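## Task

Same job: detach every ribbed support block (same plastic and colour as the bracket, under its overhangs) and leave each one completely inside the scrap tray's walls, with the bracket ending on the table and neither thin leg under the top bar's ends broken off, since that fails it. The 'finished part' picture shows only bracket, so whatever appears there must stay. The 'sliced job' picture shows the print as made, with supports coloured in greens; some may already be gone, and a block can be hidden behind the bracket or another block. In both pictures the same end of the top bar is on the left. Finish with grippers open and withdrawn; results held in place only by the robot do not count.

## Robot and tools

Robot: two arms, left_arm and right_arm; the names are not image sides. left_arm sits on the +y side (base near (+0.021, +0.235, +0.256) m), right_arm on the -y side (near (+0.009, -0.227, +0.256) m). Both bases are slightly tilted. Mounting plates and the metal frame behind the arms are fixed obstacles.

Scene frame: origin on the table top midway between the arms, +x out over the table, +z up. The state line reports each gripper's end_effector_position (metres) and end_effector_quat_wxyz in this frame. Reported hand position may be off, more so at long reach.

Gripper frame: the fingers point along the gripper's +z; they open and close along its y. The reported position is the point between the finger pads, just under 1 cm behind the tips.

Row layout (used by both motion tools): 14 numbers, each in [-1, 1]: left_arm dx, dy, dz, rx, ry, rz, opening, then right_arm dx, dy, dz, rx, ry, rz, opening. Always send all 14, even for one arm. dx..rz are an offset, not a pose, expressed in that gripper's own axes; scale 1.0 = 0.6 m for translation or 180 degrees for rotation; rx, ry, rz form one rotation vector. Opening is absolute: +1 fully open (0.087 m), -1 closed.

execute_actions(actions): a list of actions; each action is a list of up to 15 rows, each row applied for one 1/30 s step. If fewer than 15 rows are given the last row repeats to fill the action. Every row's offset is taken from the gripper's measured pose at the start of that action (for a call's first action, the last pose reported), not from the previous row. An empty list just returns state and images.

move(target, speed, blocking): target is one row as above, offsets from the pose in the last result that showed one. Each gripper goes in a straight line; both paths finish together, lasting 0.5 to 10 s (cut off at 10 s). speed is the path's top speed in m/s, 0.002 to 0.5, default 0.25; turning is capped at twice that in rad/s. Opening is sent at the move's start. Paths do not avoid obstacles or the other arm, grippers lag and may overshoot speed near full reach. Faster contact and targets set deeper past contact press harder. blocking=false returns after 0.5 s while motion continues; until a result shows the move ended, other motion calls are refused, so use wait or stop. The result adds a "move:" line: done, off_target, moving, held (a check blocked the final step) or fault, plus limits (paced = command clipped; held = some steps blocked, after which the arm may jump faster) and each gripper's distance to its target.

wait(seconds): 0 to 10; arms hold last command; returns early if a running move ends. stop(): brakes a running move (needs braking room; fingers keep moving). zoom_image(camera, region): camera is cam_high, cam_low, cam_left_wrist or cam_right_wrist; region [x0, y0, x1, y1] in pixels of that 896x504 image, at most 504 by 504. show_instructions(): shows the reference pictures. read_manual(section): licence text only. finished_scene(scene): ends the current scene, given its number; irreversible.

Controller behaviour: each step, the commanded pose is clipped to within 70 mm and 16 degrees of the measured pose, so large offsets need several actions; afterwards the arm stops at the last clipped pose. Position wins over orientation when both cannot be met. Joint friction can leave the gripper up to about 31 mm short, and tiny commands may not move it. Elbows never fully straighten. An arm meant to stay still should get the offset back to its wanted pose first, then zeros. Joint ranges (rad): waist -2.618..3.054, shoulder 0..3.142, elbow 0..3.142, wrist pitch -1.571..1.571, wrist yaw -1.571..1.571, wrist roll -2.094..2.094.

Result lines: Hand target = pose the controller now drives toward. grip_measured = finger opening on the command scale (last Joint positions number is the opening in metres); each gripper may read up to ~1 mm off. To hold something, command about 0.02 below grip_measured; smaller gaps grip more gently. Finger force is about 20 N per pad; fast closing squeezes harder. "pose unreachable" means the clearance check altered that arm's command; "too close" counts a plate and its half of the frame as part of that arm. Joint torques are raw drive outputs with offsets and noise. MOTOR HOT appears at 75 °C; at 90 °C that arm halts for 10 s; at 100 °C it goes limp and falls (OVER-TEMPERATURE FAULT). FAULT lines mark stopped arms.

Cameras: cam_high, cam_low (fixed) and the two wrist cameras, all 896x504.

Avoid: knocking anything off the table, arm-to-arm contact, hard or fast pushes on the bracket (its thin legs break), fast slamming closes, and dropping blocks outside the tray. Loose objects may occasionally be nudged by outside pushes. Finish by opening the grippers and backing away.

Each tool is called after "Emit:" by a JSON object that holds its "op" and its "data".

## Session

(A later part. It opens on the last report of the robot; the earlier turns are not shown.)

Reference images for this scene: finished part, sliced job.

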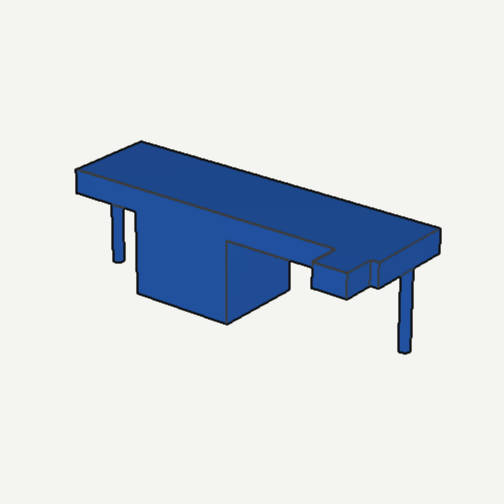

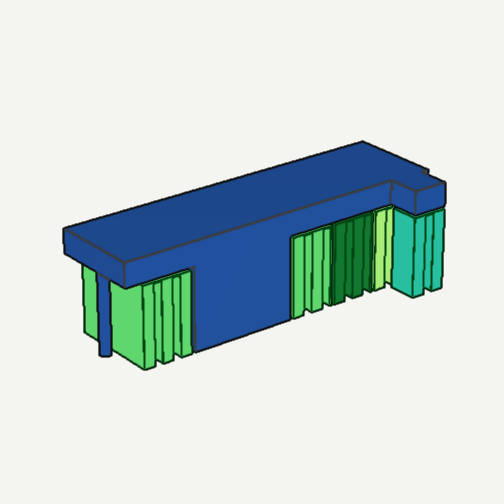

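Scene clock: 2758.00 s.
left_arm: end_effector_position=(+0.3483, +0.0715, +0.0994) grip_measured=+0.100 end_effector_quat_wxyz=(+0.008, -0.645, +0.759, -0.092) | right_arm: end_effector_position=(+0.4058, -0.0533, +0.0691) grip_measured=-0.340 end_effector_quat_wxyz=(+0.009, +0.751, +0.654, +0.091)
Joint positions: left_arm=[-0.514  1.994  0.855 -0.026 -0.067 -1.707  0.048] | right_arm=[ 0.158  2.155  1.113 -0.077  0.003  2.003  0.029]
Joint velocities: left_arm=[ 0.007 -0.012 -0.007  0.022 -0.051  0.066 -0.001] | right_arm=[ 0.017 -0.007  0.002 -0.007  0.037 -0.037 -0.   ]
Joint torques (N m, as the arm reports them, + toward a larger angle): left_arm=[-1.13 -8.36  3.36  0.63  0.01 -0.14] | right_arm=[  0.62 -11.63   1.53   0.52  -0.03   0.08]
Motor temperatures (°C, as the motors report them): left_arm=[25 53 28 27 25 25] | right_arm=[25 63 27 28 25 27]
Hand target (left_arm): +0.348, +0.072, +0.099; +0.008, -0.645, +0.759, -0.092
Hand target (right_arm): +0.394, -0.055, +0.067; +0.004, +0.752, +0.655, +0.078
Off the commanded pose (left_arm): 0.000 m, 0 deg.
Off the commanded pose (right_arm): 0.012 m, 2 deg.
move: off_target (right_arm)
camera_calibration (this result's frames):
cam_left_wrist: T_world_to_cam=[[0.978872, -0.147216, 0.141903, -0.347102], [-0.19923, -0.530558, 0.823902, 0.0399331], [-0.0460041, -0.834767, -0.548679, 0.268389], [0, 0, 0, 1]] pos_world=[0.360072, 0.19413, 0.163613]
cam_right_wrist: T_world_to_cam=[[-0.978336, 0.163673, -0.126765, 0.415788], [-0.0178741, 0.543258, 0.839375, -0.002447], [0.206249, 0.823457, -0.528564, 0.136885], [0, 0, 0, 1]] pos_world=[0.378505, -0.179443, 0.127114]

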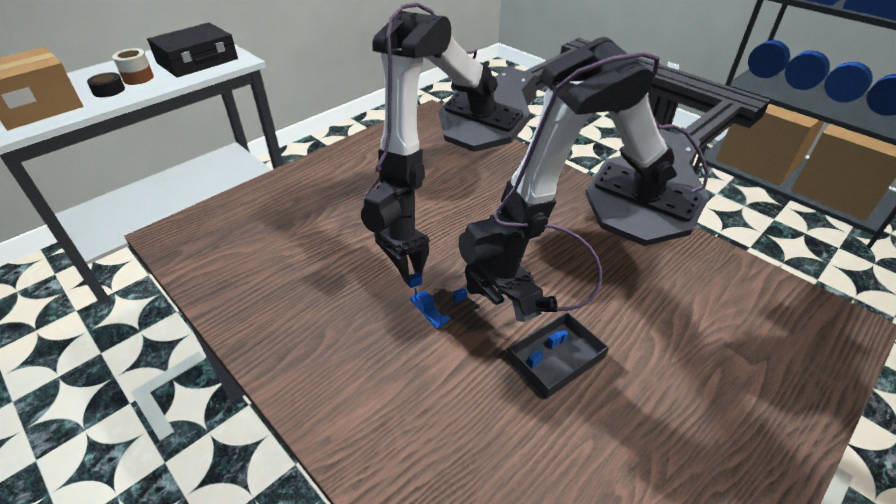

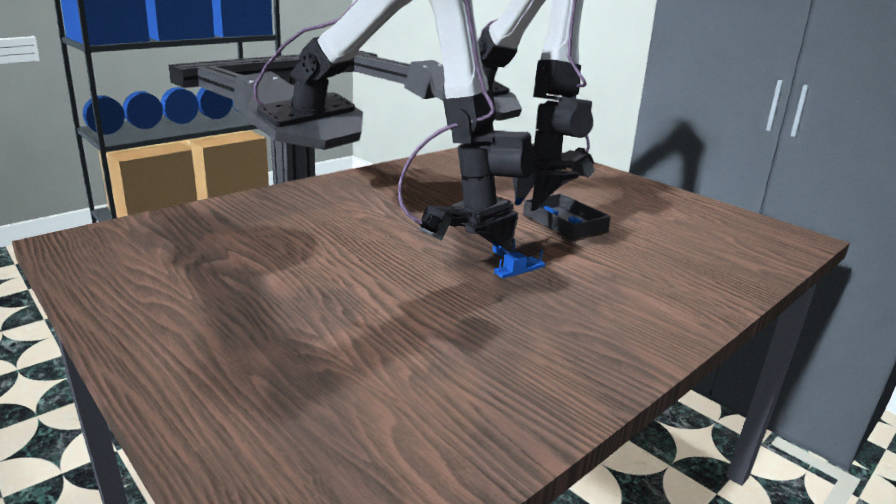

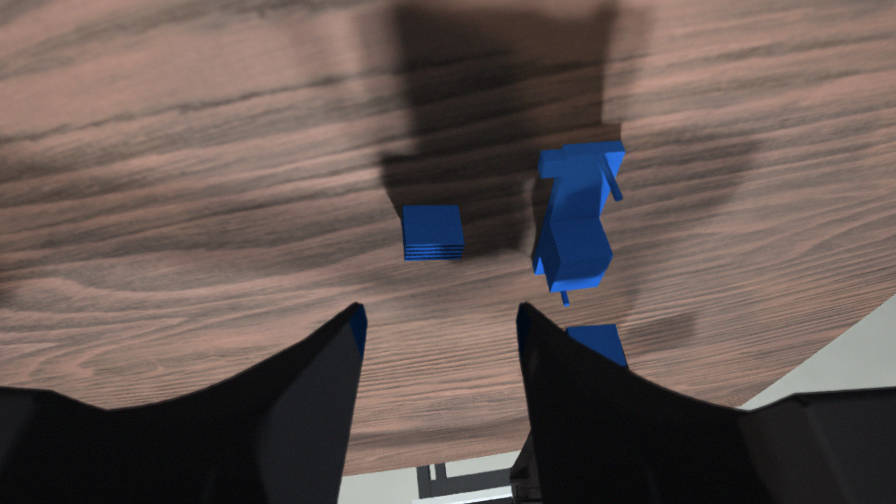

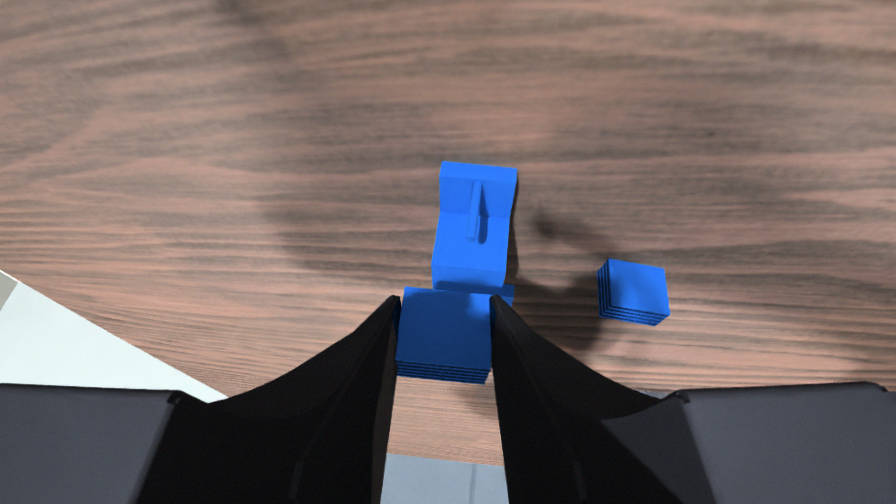

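Emit:
{"op": "move", "data": {"target": [0,0,0,0,0,0,0.1, 0.0688,-0.138,-0.0046,0.008,0,-0.028,-0.375], "speed": 0.07}}

Scene clock: 2773.97 s.
left_arm: end_effector_position=(+0.3483, +0.0715, +0.0994) grip_measured=+0.100 end_effector_quat_wxyz=(+0.008, -0.645, +0.759, -0.092) | right_arm: end_effector_position=(+0.3341, -0.0016, +0.0645) grip_measured=-0.340 end_effector_quat_wxyz=(+0.002, +0.721, +0.688, +0.083)
Joint positions: left_arm=[-0.514  1.994  0.855 -0.026 -0.067 -1.707  0.048] | right_arm=[0.355 2.128 0.944 0.036 0.071 2.092 0.029]
Joint velocities: left_arm=[-0.007  0.002 -0.002  0.037  0.022  0.051 -0.001] | right_arm=[-0.022 -0.002  0.007  0.007  0.066 -0.022 -0.001]
Joint torques (N m, as the arm reports them, + toward a larger angle): left_arm=[-0.99 -8.37  3.32  0.64  0.01 -0.14] | right_arm=[  1.43 -10.73   0.86   0.66   0.05   0.13]
Motor temperatures (°C, as the motors report them): left_arm=[25 53 28 27 25 25] | right_arm=[25 63 27 28 25 27]
Hand target (left_arm): +0.348, +0.072, +0.099; +0.008, -0.645, +0.759, -0.092
Hand target (right_arm): +0.329, -0.002, +0.066; +0.004, +0.721, +0.688, +0.082
Off the commanded pose (left_arm): 0.000 m, 0 deg.
Off the commanded pose (right_arm): 0.005 m, 0 deg.
move: done
camera_calibration (this result's frames):
cam_left_wrist: T_world_to_cam=[[0.978872, -0.147216, 0.141903, -0.347102], [-0.19923, -0.530558, 0.823902, 0.0399331], [-0.0460041, -0.834767, -0.548679, 0.268389], [0, 0, 0, 1]] pos_world=[0.360072, 0.19413, 0.163613]
cam_right_wrist: T_world_to_cam=[[-0.991155, 0.0716987, -0.111671, 0.33976], [-0.054813, 0.545171, 0.836531, -0.0154611], [0.120858, 0.835253, -0.536419, 0.135753], [0, 0, 0, 1]] pos_world=[0.319501, -0.12932, 0.123695]

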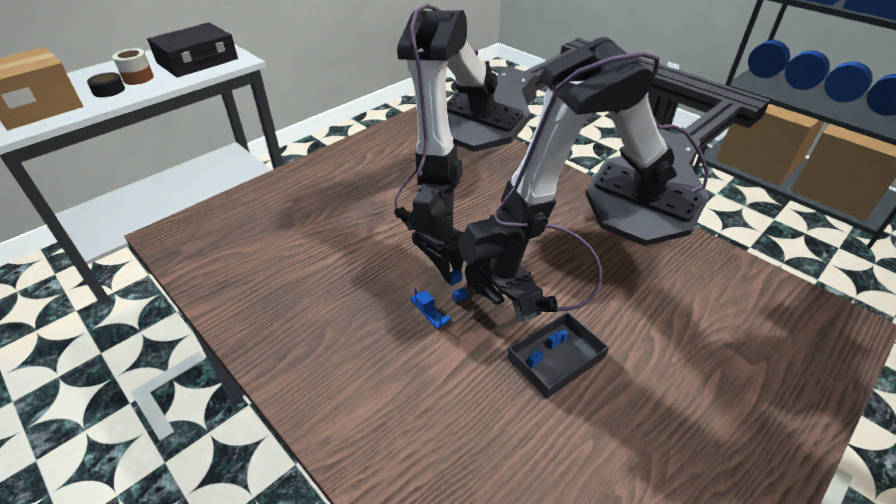

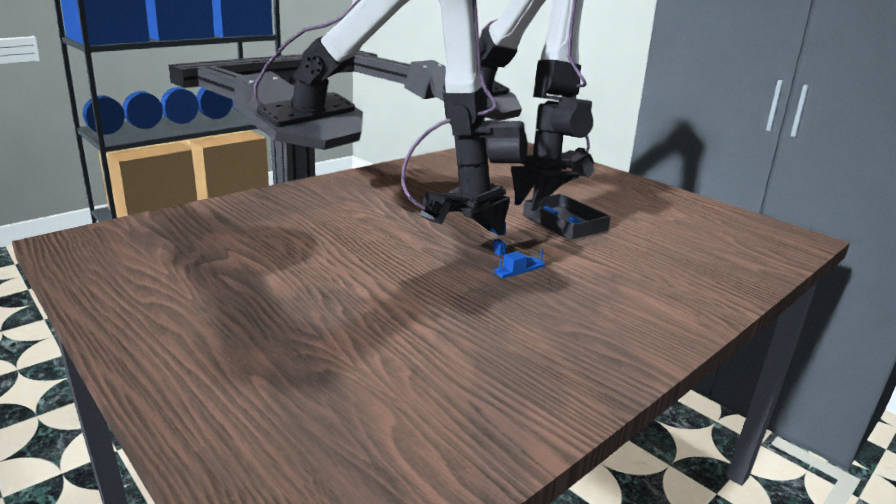

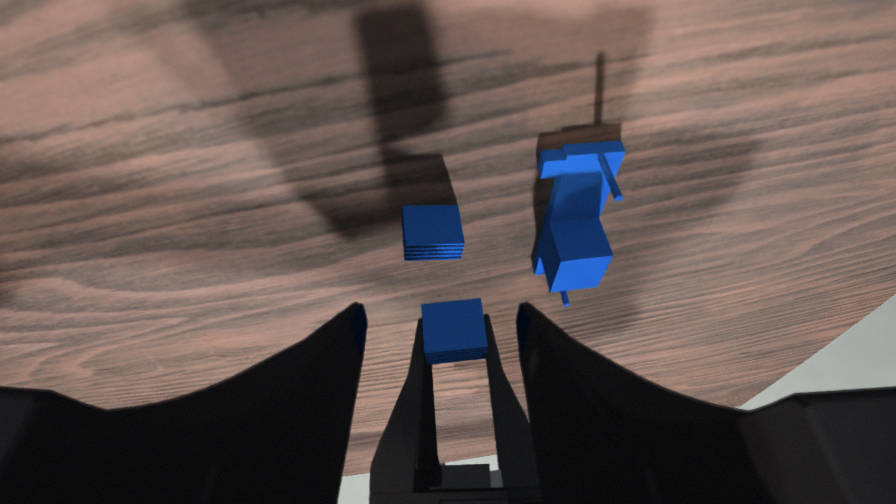

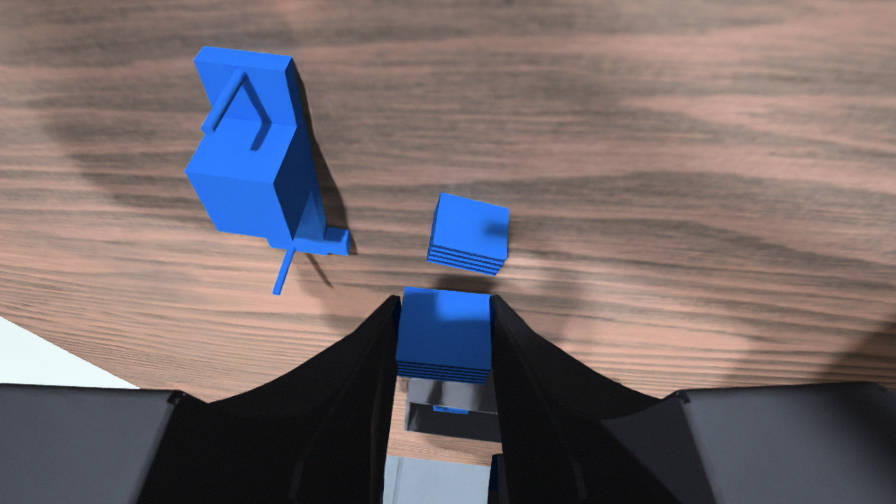

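Emit:
{"op": "move", "data": {"target": [0,0,0,0,0,0,0.1, -0.0221,-0.0099,0.0875,0,-0.0084,0,-0.375], "speed": 0.04}}

Scene clock: 2786.53 s.
left_arm: end_effector_position=(+0.3483, +0.0715, +0.0994) grip_measured=+0.100 end_effector_quat_wxyz=(+0.008, -0.645, +0.759, -0.092) | right_arm: end_effector_position=(+0.3244, -0.0068, +0.0146) grip_measured=-0.339 end_effector_quat_wxyz=(+0.004, +0.720, +0.691, +0.068)
Joint positions: left_arm=[-0.514  1.994  0.855 -0.026 -0.067 -1.707  0.048] | right_arm=[0.344 2.309 0.986 0.147 0.078 2.08  0.029]
Joint velocities: left_arm=[-0.007  0.012 -0.002  0.022  0.037 -0.051  0.   ] | right_arm=[-0.017 -0.017  0.017 -0.007  0.007  0.037 -0.001]
Joint torques (N m, as the arm reports them, + toward a larger angle): left_arm=[-1.05 -8.45  3.33  0.63  0.02 -0.13] | right_arm=[-0.37 -8.67  3.96  0.53  0.04 -0.02]
Motor temperatures (°C, as the motors report them): left_arm=[25 53 28 27 25 25] | right_arm=[26 62 27 28 25 27]
Hand target (left_arm): +0.348, +0.072, +0.099; +0.008, -0.645, +0.759, -0.092
Hand target (right_arm): +0.334, -0.009, +0.011; +0.011, +0.722, +0.688, +0.074
Off the commanded pose (left_arm): 0.000 m, 0 deg.
Off the commanded pose (right_arm): 0.011 m, 1 deg.
move: off_target (right_arm)
camera_calibration (this result's frames):
cam_left_wrist: T_world_to_cam=[[0.978872, -0.147216, 0.141903, -0.347102], [-0.19923, -0.530558, 0.823902, 0.0399331], [-0.0460041, -0.834767, -0.548679, 0.268389], [0, 0, 0, 1]] pos_world=[0.360072, 0.19413, 0.163613]
cam_right_wrist: T_world_to_cam=[[-0.993457, 0.0647352, -0.0940923, 0.325374], [-0.0412927, 0.564532, 0.824378, 0.0245017], [0.106484, 0.822869, -0.558165, 0.119389], [0, 0, 0, 1]] pos_world=[0.311544, -0.133137, 0.0770554]

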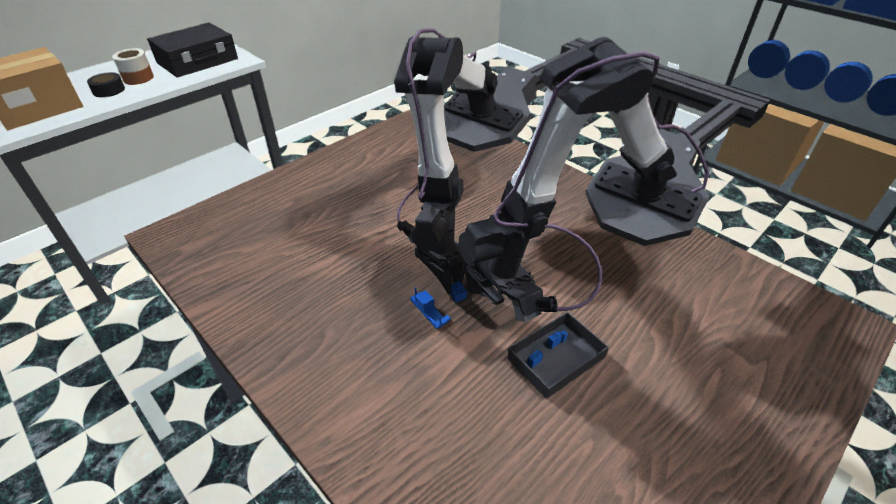

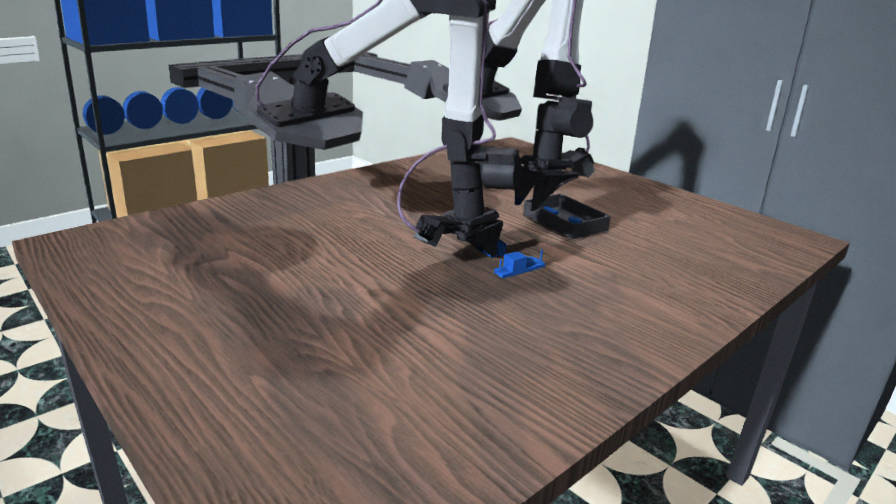

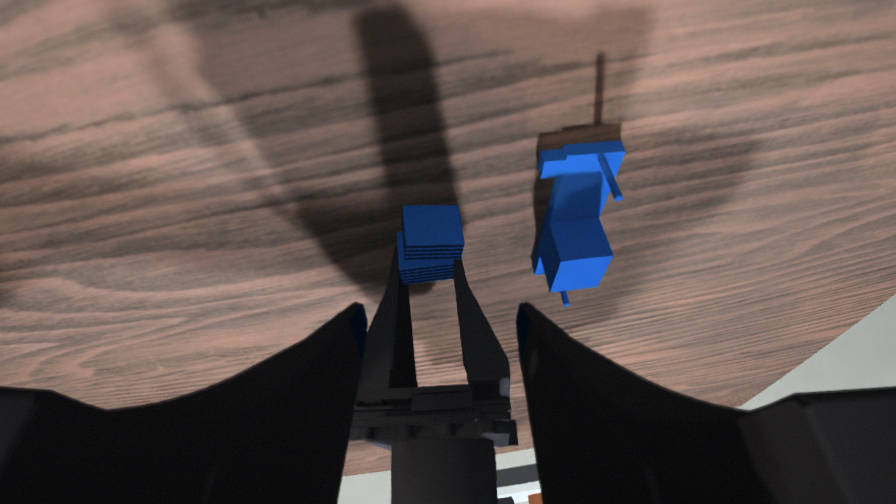

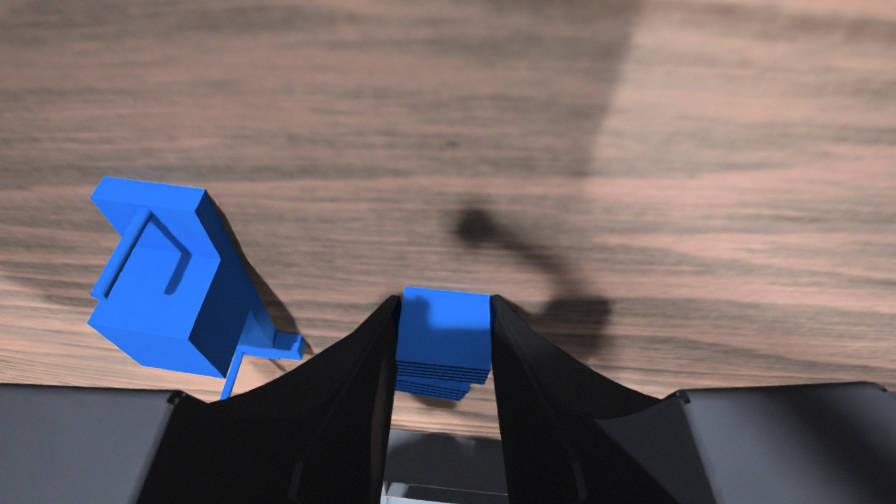

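Emit:
{"op": "zoom_image", "data": {"camera": "cam_left_wrist", "region": [370, 190, 500, 300]}}

Region (370, 190, 500, 300) of cam_left_wrist's 896x504 image, scaled by 3.877, with more detail than that image has; it fills the top 426 rows of this view, and the rest is white.

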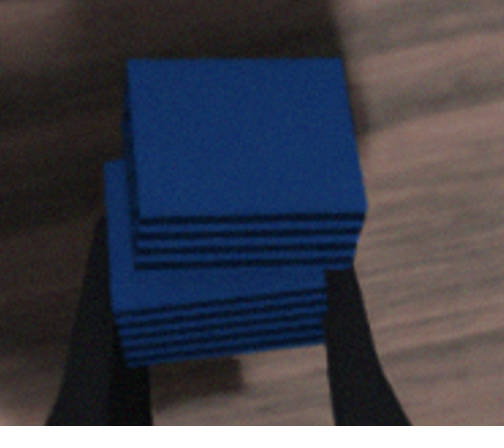

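Emit:
{"op": "move", "data": {"target": [0,0,0,0,0,0,0.1, 0.0167,0.0067,0.004,-0.0053,0.0167,0,-0.375], "speed": 0.015}}

Emit:
{"op": "zoom_image", "data": {"camera": "cam_left_wrist", "region": [370, 190, 500, 300]}}

Scene clock: 2795.37 s.
left_arm: end_effector_position=(+0.3483, +0.0715, +0.0994) grip_measured=+0.100 end_effector_quat_wxyz=(+0.008, -0.645, +0.759, -0.092) | right_arm: end_effector_position=(+0.3319, +0.0022, +0.0185) grip_measured=-0.339 end_effector_quat_wxyz=(-0.003, +0.719, +0.689, +0.093)
Joint positions: left_arm=[-0.514  1.994  0.855 -0.026 -0.067 -1.707  0.048] | right_arm=[0.344 2.309 0.986 0.192 0.051 2.079 0.029]
Joint velocities: left_arm=[-0.022  0.007 -0.007  0.022 -0.007 -0.022 -0.   ] | right_arm=[-0.007  0.007  0.012  0.007 -0.095 -0.007 -0.001]
Joint torques (N m, as the arm reports them, + toward a larger angle): left_arm=[-1.1  -8.42  3.32  0.62  0.   -0.16] | right_arm=[ 0.72 -8.73  2.33  0.68 -0.19 -0.01]
Motor temperatures (°C, as the motors report them): left_arm=[25 52 28 27 25 25] | right_arm=[26 60 27 28 25 27]
Hand target (left_arm): +0.348, +0.072, +0.099; +0.008, -0.645, +0.759, -0.092
Hand target (right_arm): +0.329, +0.003, +0.014; -0.009, +0.718, +0.690, +0.092
Off the commanded pose (left_arm): 0.000 m, 0 deg.
Off the commanded pose (right_arm): 0.006 m, 1 deg.
move: done
camera_calibration (this result's frames):
cam_left_wrist: T_world_to_cam=[[0.978872, -0.147216, 0.141903, -0.347102], [-0.19923, -0.530558, 0.823902, 0.0399331], [-0.0460041, -0.834767, -0.548679, 0.268389], [0, 0, 0, 1]] pos_world=[0.360072, 0.19413, 0.163613]
cam_right_wrist: T_world_to_cam=[[-0.990566, 0.0697601, -0.117948, 0.332069], [-0.0638148, 0.526861, 0.847552, 0.0236687], [0.121267, 0.847084, -0.51744, 0.107585], [0, 0, 0, 1]] pos_world=[0.3174, -0.126769, 0.0747752]

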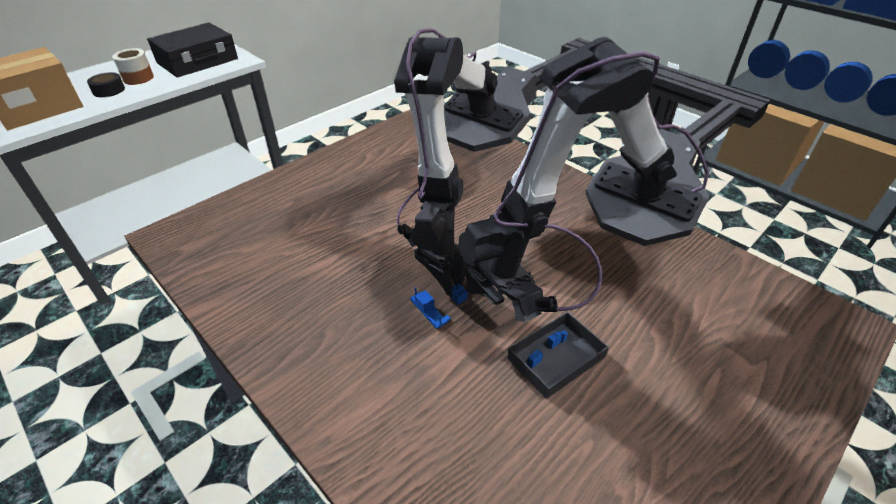

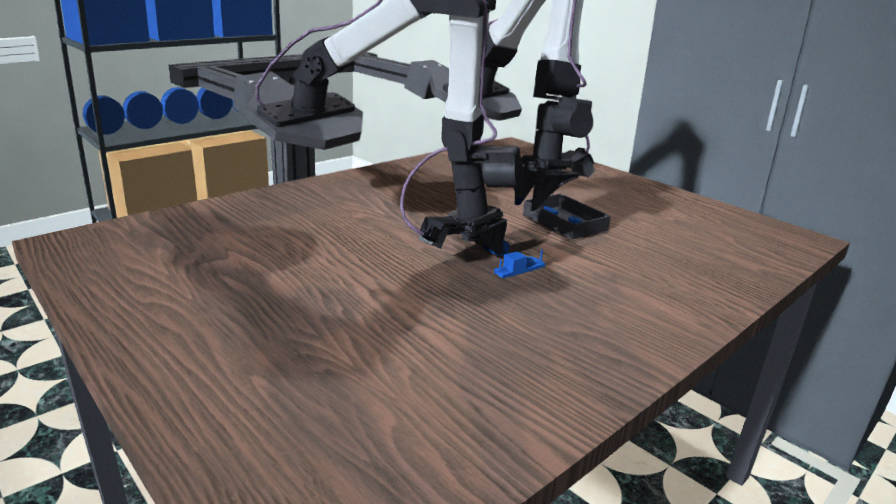

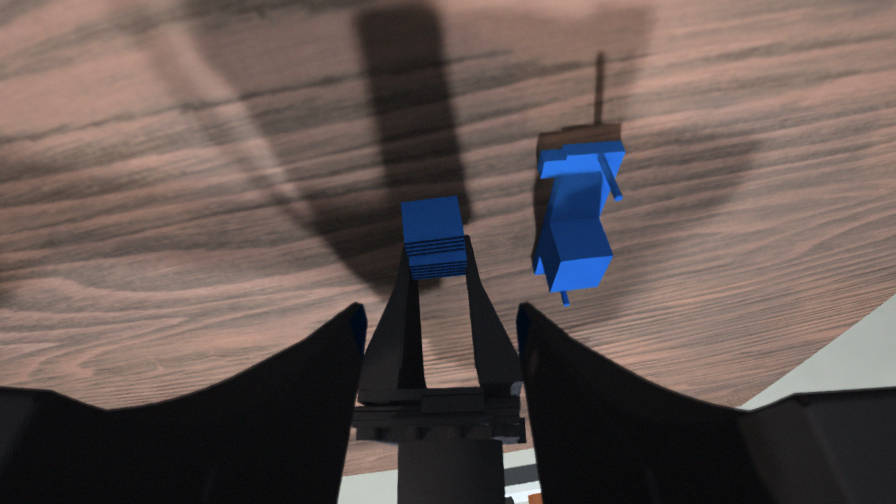

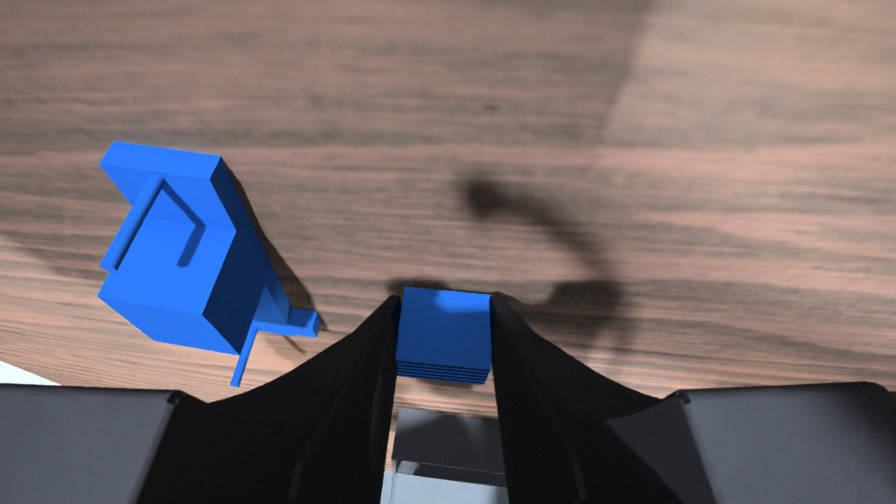

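Region (370, 190, 500, 300) of cam_left_wrist's 896x504 image, scaled by 3.877, with more detail than that image has; it fills the top 426 rows of this view, and the rest is white.

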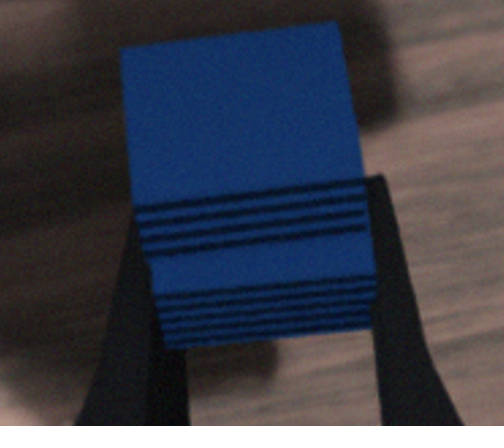

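Emit:
{"op": "execute_actions", "data": {"actions": [[[0,0,0,0,0,0,0.1,0.0002,0.001,0.009,0,0,0,-0.375],[0,0,0,0,0,0,0.1,0.0002,0.001,0.010,0,0,0,-0.375],[0,0,0,0,0,0,0.1,0.0002,0.0012,0.011,0,0,0,-0.375],[0,0,0,0,0,0,0.1,0.0002,0.0013,0.012,0,0,0,-0.375],[0,0,0,0,0,0,0.1,0.0002,0.0014,0.013,0,0,0,-0.375],[0,0,0,0,0,0,0.1,0.0003,0.0015,0.014,0,0,0,-0.375],[0,0,0,0,0,0,0.1,0.0003,0.0016,0.015,0,0,0,-0.375],[0,0,0,0,0,0,0.1,0.0003,0.0018,0.016,0,0,0,-0.375],[0,0,0,0,0,0,0.1,0.0003,0.0019,0.0173,0,0,0,-0.375]],[[0,0,0,0,0,0,0.1,0,0,0.007,0,0,0,-0.345]],[[0,0,0,0,0,0,0.1,0,0,0,0,0,0,-0.33]],[[0,0,0,0,0,0,0.1,0,0,0,0,0,0,-0.30]],[[0,0,0,0,0,0,0.1,0,0,0,0,0,0,0.1]]]}}

Emit:
{"op": "zoom_image", "data": {"camera": "cam_left_wrist", "region": [370, 190, 500, 300]}}

Scene clock: 2815.10 s.
left_arm: end_effector_position=(+0.3483, +0.0715, +0.0994) grip_measured=+0.100 end_effector_quat_wxyz=(+0.008, -0.645, +0.759, -0.092) | right_arm: end_effector_position=(+0.3310, +0.0029, +0.0146) grip_measured=+0.100 end_effector_quat_wxyz=(-0.005, +0.719, +0.689, +0.093)
Joint positions: left_arm=[-0.514  1.994  0.855 -0.026 -0.067 -1.707  0.048] | right_arm=[0.344 2.324 0.994 0.198 0.047 2.079 0.048]
Joint velocities: left_arm=[-0.002  0.007 -0.007  0.051  0.007 -0.007  0.   ] | right_arm=[ 0.017  0.012  0.017 -0.037 -0.037 -0.081 -0.   ]
Joint torques (N m, as the arm reports them, + toward a larger angle): left_arm=[-0.97 -8.4   3.31  0.62  0.   -0.15] | right_arm=[  0.76 -10.2    1.93   0.57  -0.06   0.  ]
Motor temperatures (°C, as the motors report them): left_arm=[25 52 28 27 25 25] | right_arm=[26 58 27 28 25 27]
Hand target (left_arm): +0.348, +0.072, +0.099; +0.008, -0.645, +0.759, -0.092
Hand target (right_arm): +0.331, +0.003, +0.015; -0.005, +0.719, +0.689, +0.093
Off the commanded pose (left_arm): 0.000 m, 0 deg.
Off the commanded pose (right_arm): 0.000 m, 0 deg.
camera_calibration (this result's frames):
cam_left_wrist: T_world_to_cam=[[0.978872, -0.147216, 0.141903, -0.347102], [-0.19923, -0.530558, 0.823902, 0.0399331], [-0.0460041, -0.834767, -0.548679, 0.268389], [0, 0, 0, 1]] pos_world=[0.360072, 0.19413, 0.163613]
cam_right_wrist: T_world_to_cam=[[-0.991034, 0.0691448, -0.114323, 0.330799], [-0.061278, 0.525131, 0.848812, 0.0256995], [0.118725, 0.848208, -0.516186, 0.105866], [0, 0, 0, 1]] pos_world=[0.316839, -0.126165, 0.0706505]

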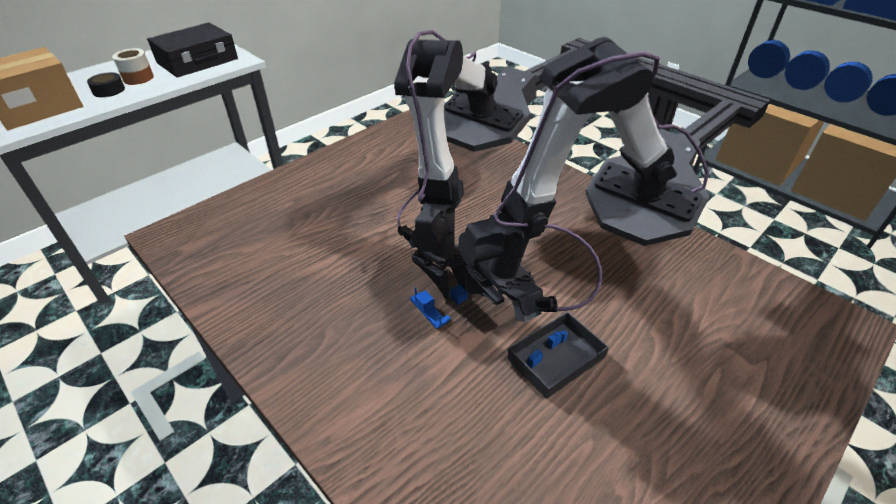

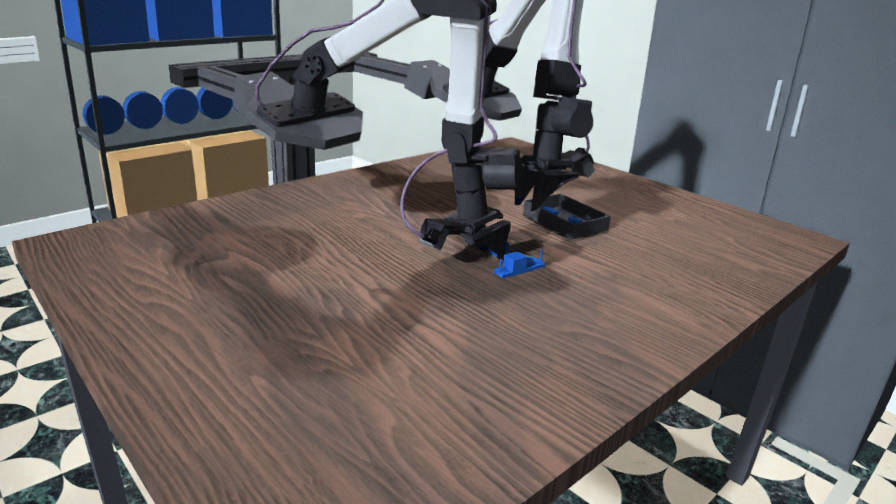

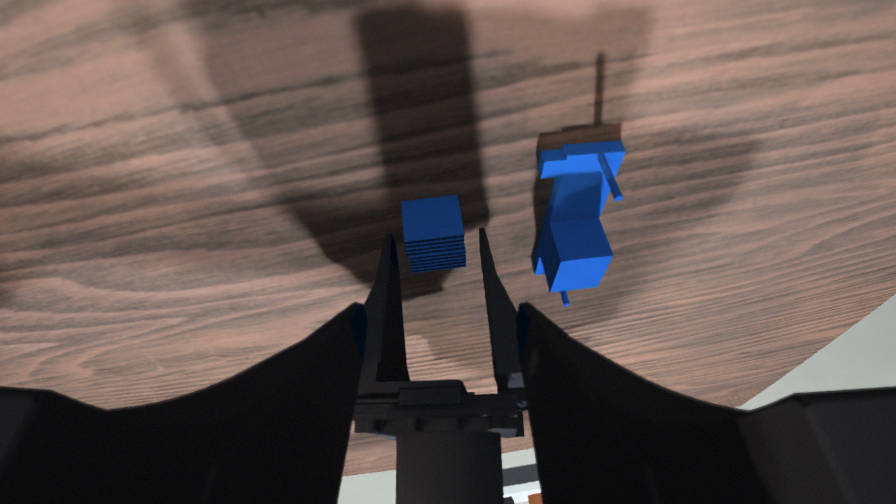

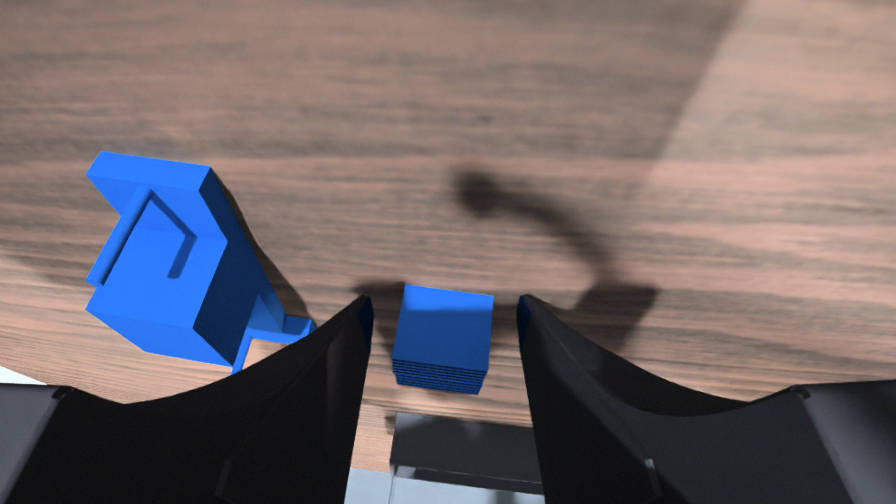

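Region (370, 190, 500, 300) of cam_left_wrist's 896x504 image, scaled by 3.877, with more detail than that image has; it fills the top 426 rows of this view, and the rest is white.

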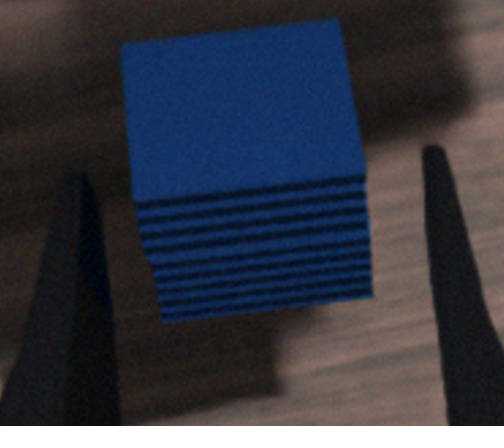

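Emit:
{"op": "move", "data": {"target": [0.1135,-0.0065,0.0546,-0.0287,-0.0104,0.461,0.2, -0.191,-0.0328,-0.218,0,0,0,0.1], "speed": 0.2}}

Scene clock: 2843.40 s.
left_arm: end_effector_position=(+0.3501, -0.0032, +0.0834) grip_measured=+0.200 end_effector_quat_wxyz=(+0.066, +0.006, +0.997, -0.038) | right_arm: end_effector_position=(+0.3037, -0.1245, +0.1242) grip_measured=+0.100 end_effector_quat_wxyz=(+0.004, +0.717, +0.689, +0.101)
Joint positions: left_arm=[-0.778  2.256  1.315 -0.281 -0.214 -0.533  0.052] | right_arm=[-0.007  1.732  0.582  0.031 -0.097  1.759  0.048]
Joint velocities: left_arm=[ 0.007 -0.022  0.002 -0.022 -0.037  0.051  0.001] | right_arm=[ 0.002  0.007  0.007  0.095  0.007 -0.037 -0.   ]
Joint torques (N m, as the arm reports them, + toward a larger angle): left_arm=[-3.06 -8.62  6.31  0.45 -0.07 -0.07] | right_arm=[-1.48 -8.07  0.89  0.49 -0.23 -0.04]
Motor temperatures (°C, as the motors report them): left_arm=[25 52 28 27 25 25] | right_arm=[26 58 27 28 25 27]
Hand target (left_arm): +0.342, -0.002, +0.075; +0.052, +0.018, +0.998, -0.026
Hand target (right_arm): +0.292, -0.128, +0.123; -0.006, +0.719, +0.689, +0.092
Off the commanded pose (left_arm): 0.010 m, 3 deg.
Off the commanded pose (right_arm): 0.013 m, 1 deg.
move: off_target (left_arm, right_arm)
camera_calibration (this result's frames):
cam_left_wrist: T_world_to_cam=[[-0.0116664, -0.997588, 0.0684246, -0.00738704], [-0.736382, 0.0548645, 0.674338, 0.216212], [-0.676465, -0.0425196, -0.735246, 0.436144], [0, 0, 0, 1]] pos_world=[0.454165, -0.000686944, 0.175379]
cam_right_wrist: T_world_to_cam=[[-0.988164, 0.0683267, -0.137343, 0.326978], [-0.0812028, 0.526606, 0.846222, 0.00439682], [0.130145, 0.847359, -0.514825, 0.270056], [0, 0, 0, 1]] pos_world=[0.288318, -0.253491, 0.180219]

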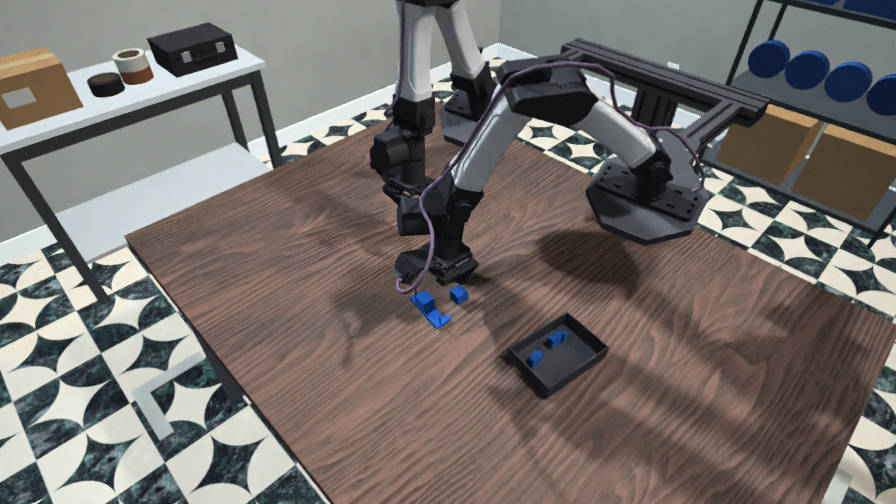

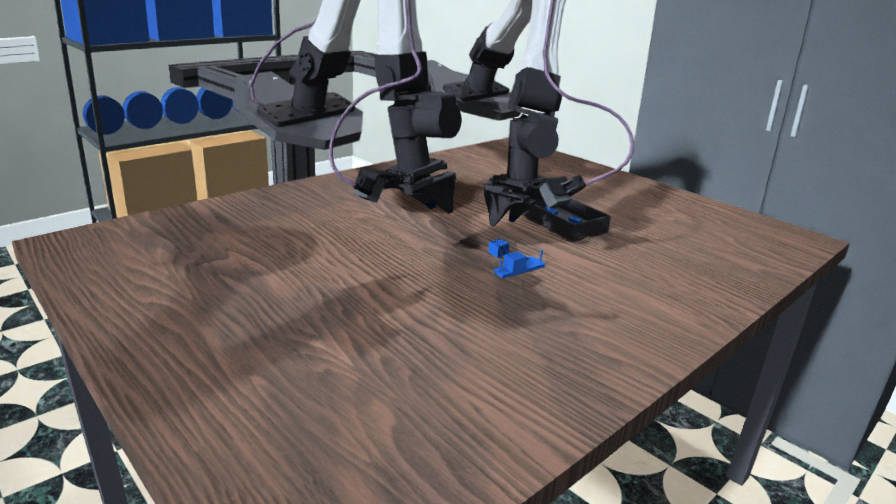

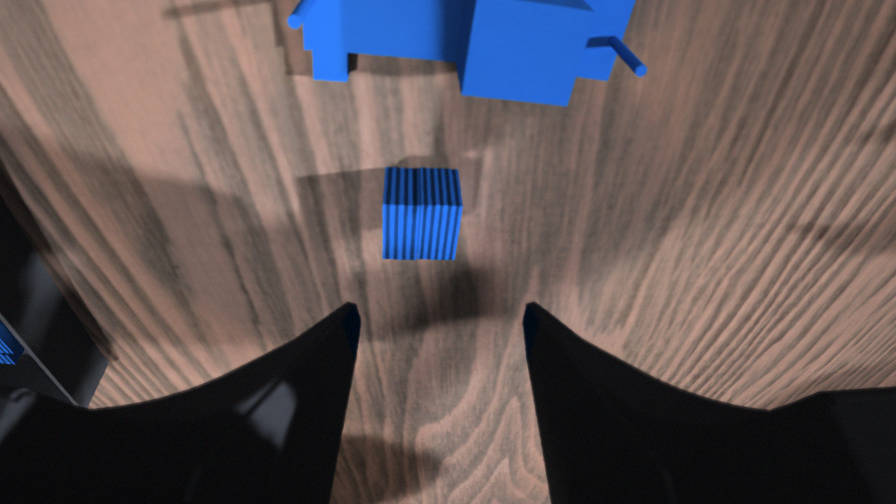

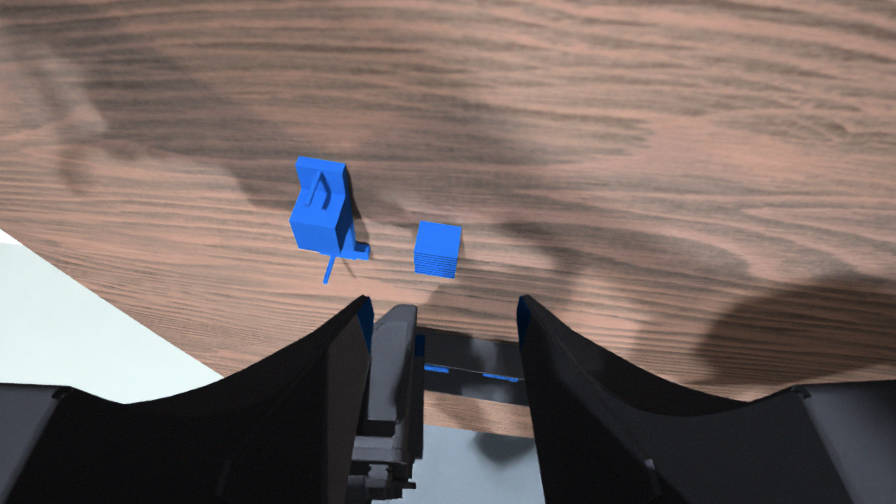

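Emit:
{"op": "move", "data": {"target": [0.0239,0.0115,0.1155,-0.008,0,0,0.3, 0,0,0,0,0,0,0.1], "speed": 0.05}}

Scene clock: 2856.83 s.
left_arm: end_effector_position=(+0.3386, -0.0039, +0.0215) grip_measured=+0.300 end_effector_quat_wxyz=(+0.062, +0.009, +0.998, -0.029) | right_arm: end_effector_position=(+0.3034, -0.1244, +0.1242) grip_measured=+0.100 end_effector_quat_wxyz=(+0.003, +0.717, +0.690, +0.100)
Joint positions: left_arm=[-0.767  2.44   1.342 -0.139 -0.221 -0.52   0.057] | right_arm=[-0.007  1.732  0.582  0.03  -0.097  1.758  0.048]
Joint velocities: left_arm=[-0.007 -0.002 -0.002 -0.066  0.007 -0.081  0.001] | right_arm=[-0.012 -0.012 -0.027  0.037 -0.051  0.037  0.   ]
Joint torques (N m, as the arm reports them, + toward a larger angle): left_arm=[-1.09 -8.98  5.65  0.77 -0.07 -0.11] | right_arm=[-0.41 -7.17  2.97  0.61 -0.07  0.04]
Motor temperatures (°C, as the motors report them): left_arm=[25 52 29 27 25 25] | right_arm=[25 56 26 28 25 27]
Hand target (left_arm): +0.344, -0.001, +0.012; +0.066, +0.005, +0.997, -0.026
Hand target (right_arm): +0.304, -0.124, +0.124; +0.004, +0.717, +0.689, +0.101
Off the commanded pose (left_arm): 0.011 m, 1 deg.
Off the commanded pose (right_arm): 0.000 m, 0 deg.
move: off_target (left_arm)
camera_calibration (this result's frames):
cam_left_wrist: T_world_to_cam=[[-0.0164095, -0.998592, 0.0504436, -0.0019397], [-0.730924, 0.0464055, 0.680879, 0.247526], [-0.682262, -0.0256975, -0.730656, 0.384757], [0, 0, 0, 1]] pos_world=[0.443396, -0.00353622, 0.112688]
cam_right_wrist: T_world_to_cam=[[-0.988387, 0.0671443, -0.136321, 0.326436], [-0.0809623, 0.526474, 0.846328, 0.00428618], [0.128595, 0.847536, -0.514924, 0.27056], [0, 0, 0, 1]] pos_world=[0.288199, -0.253484, 0.18019]

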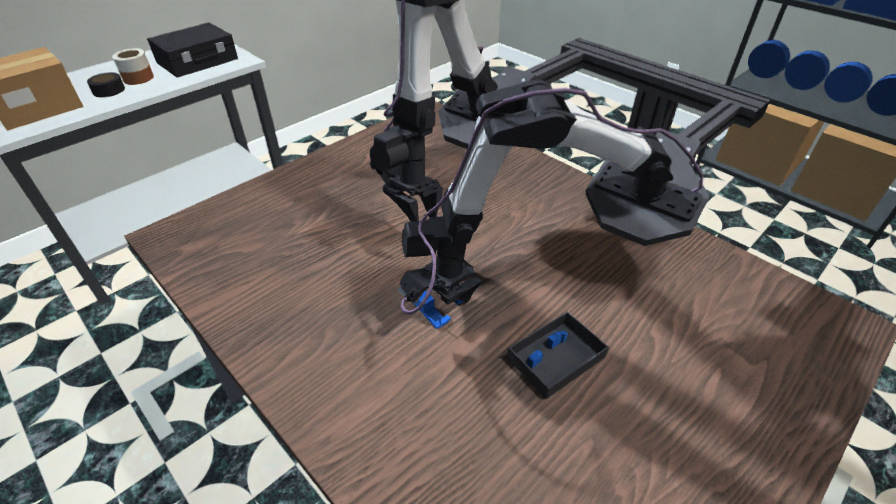

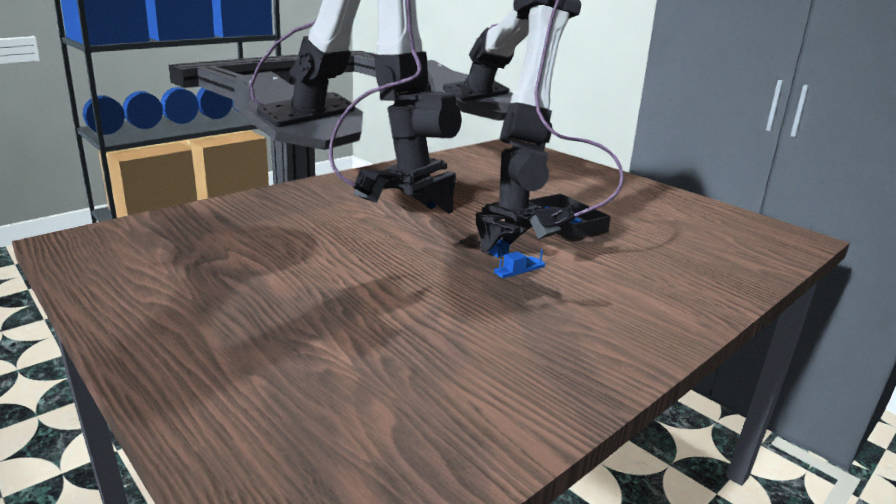

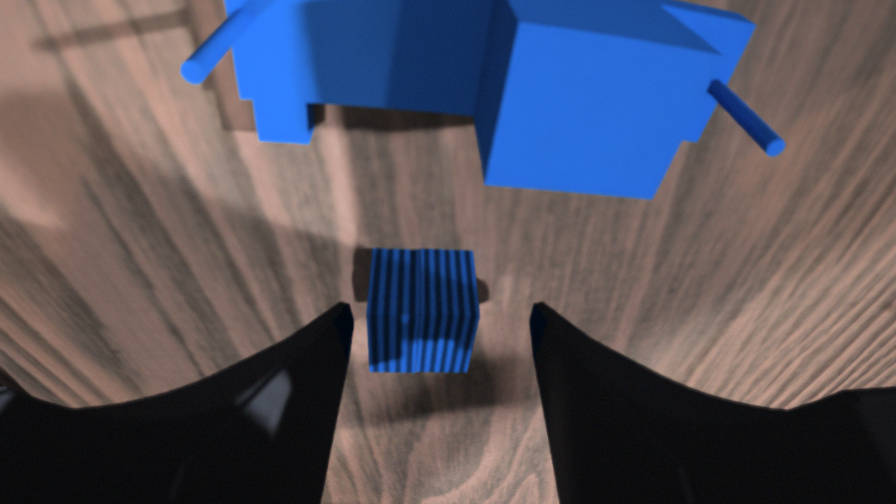

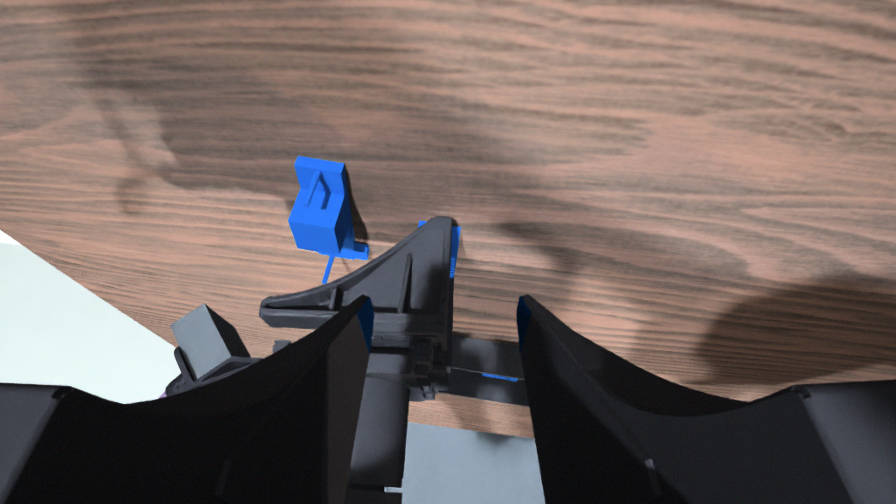

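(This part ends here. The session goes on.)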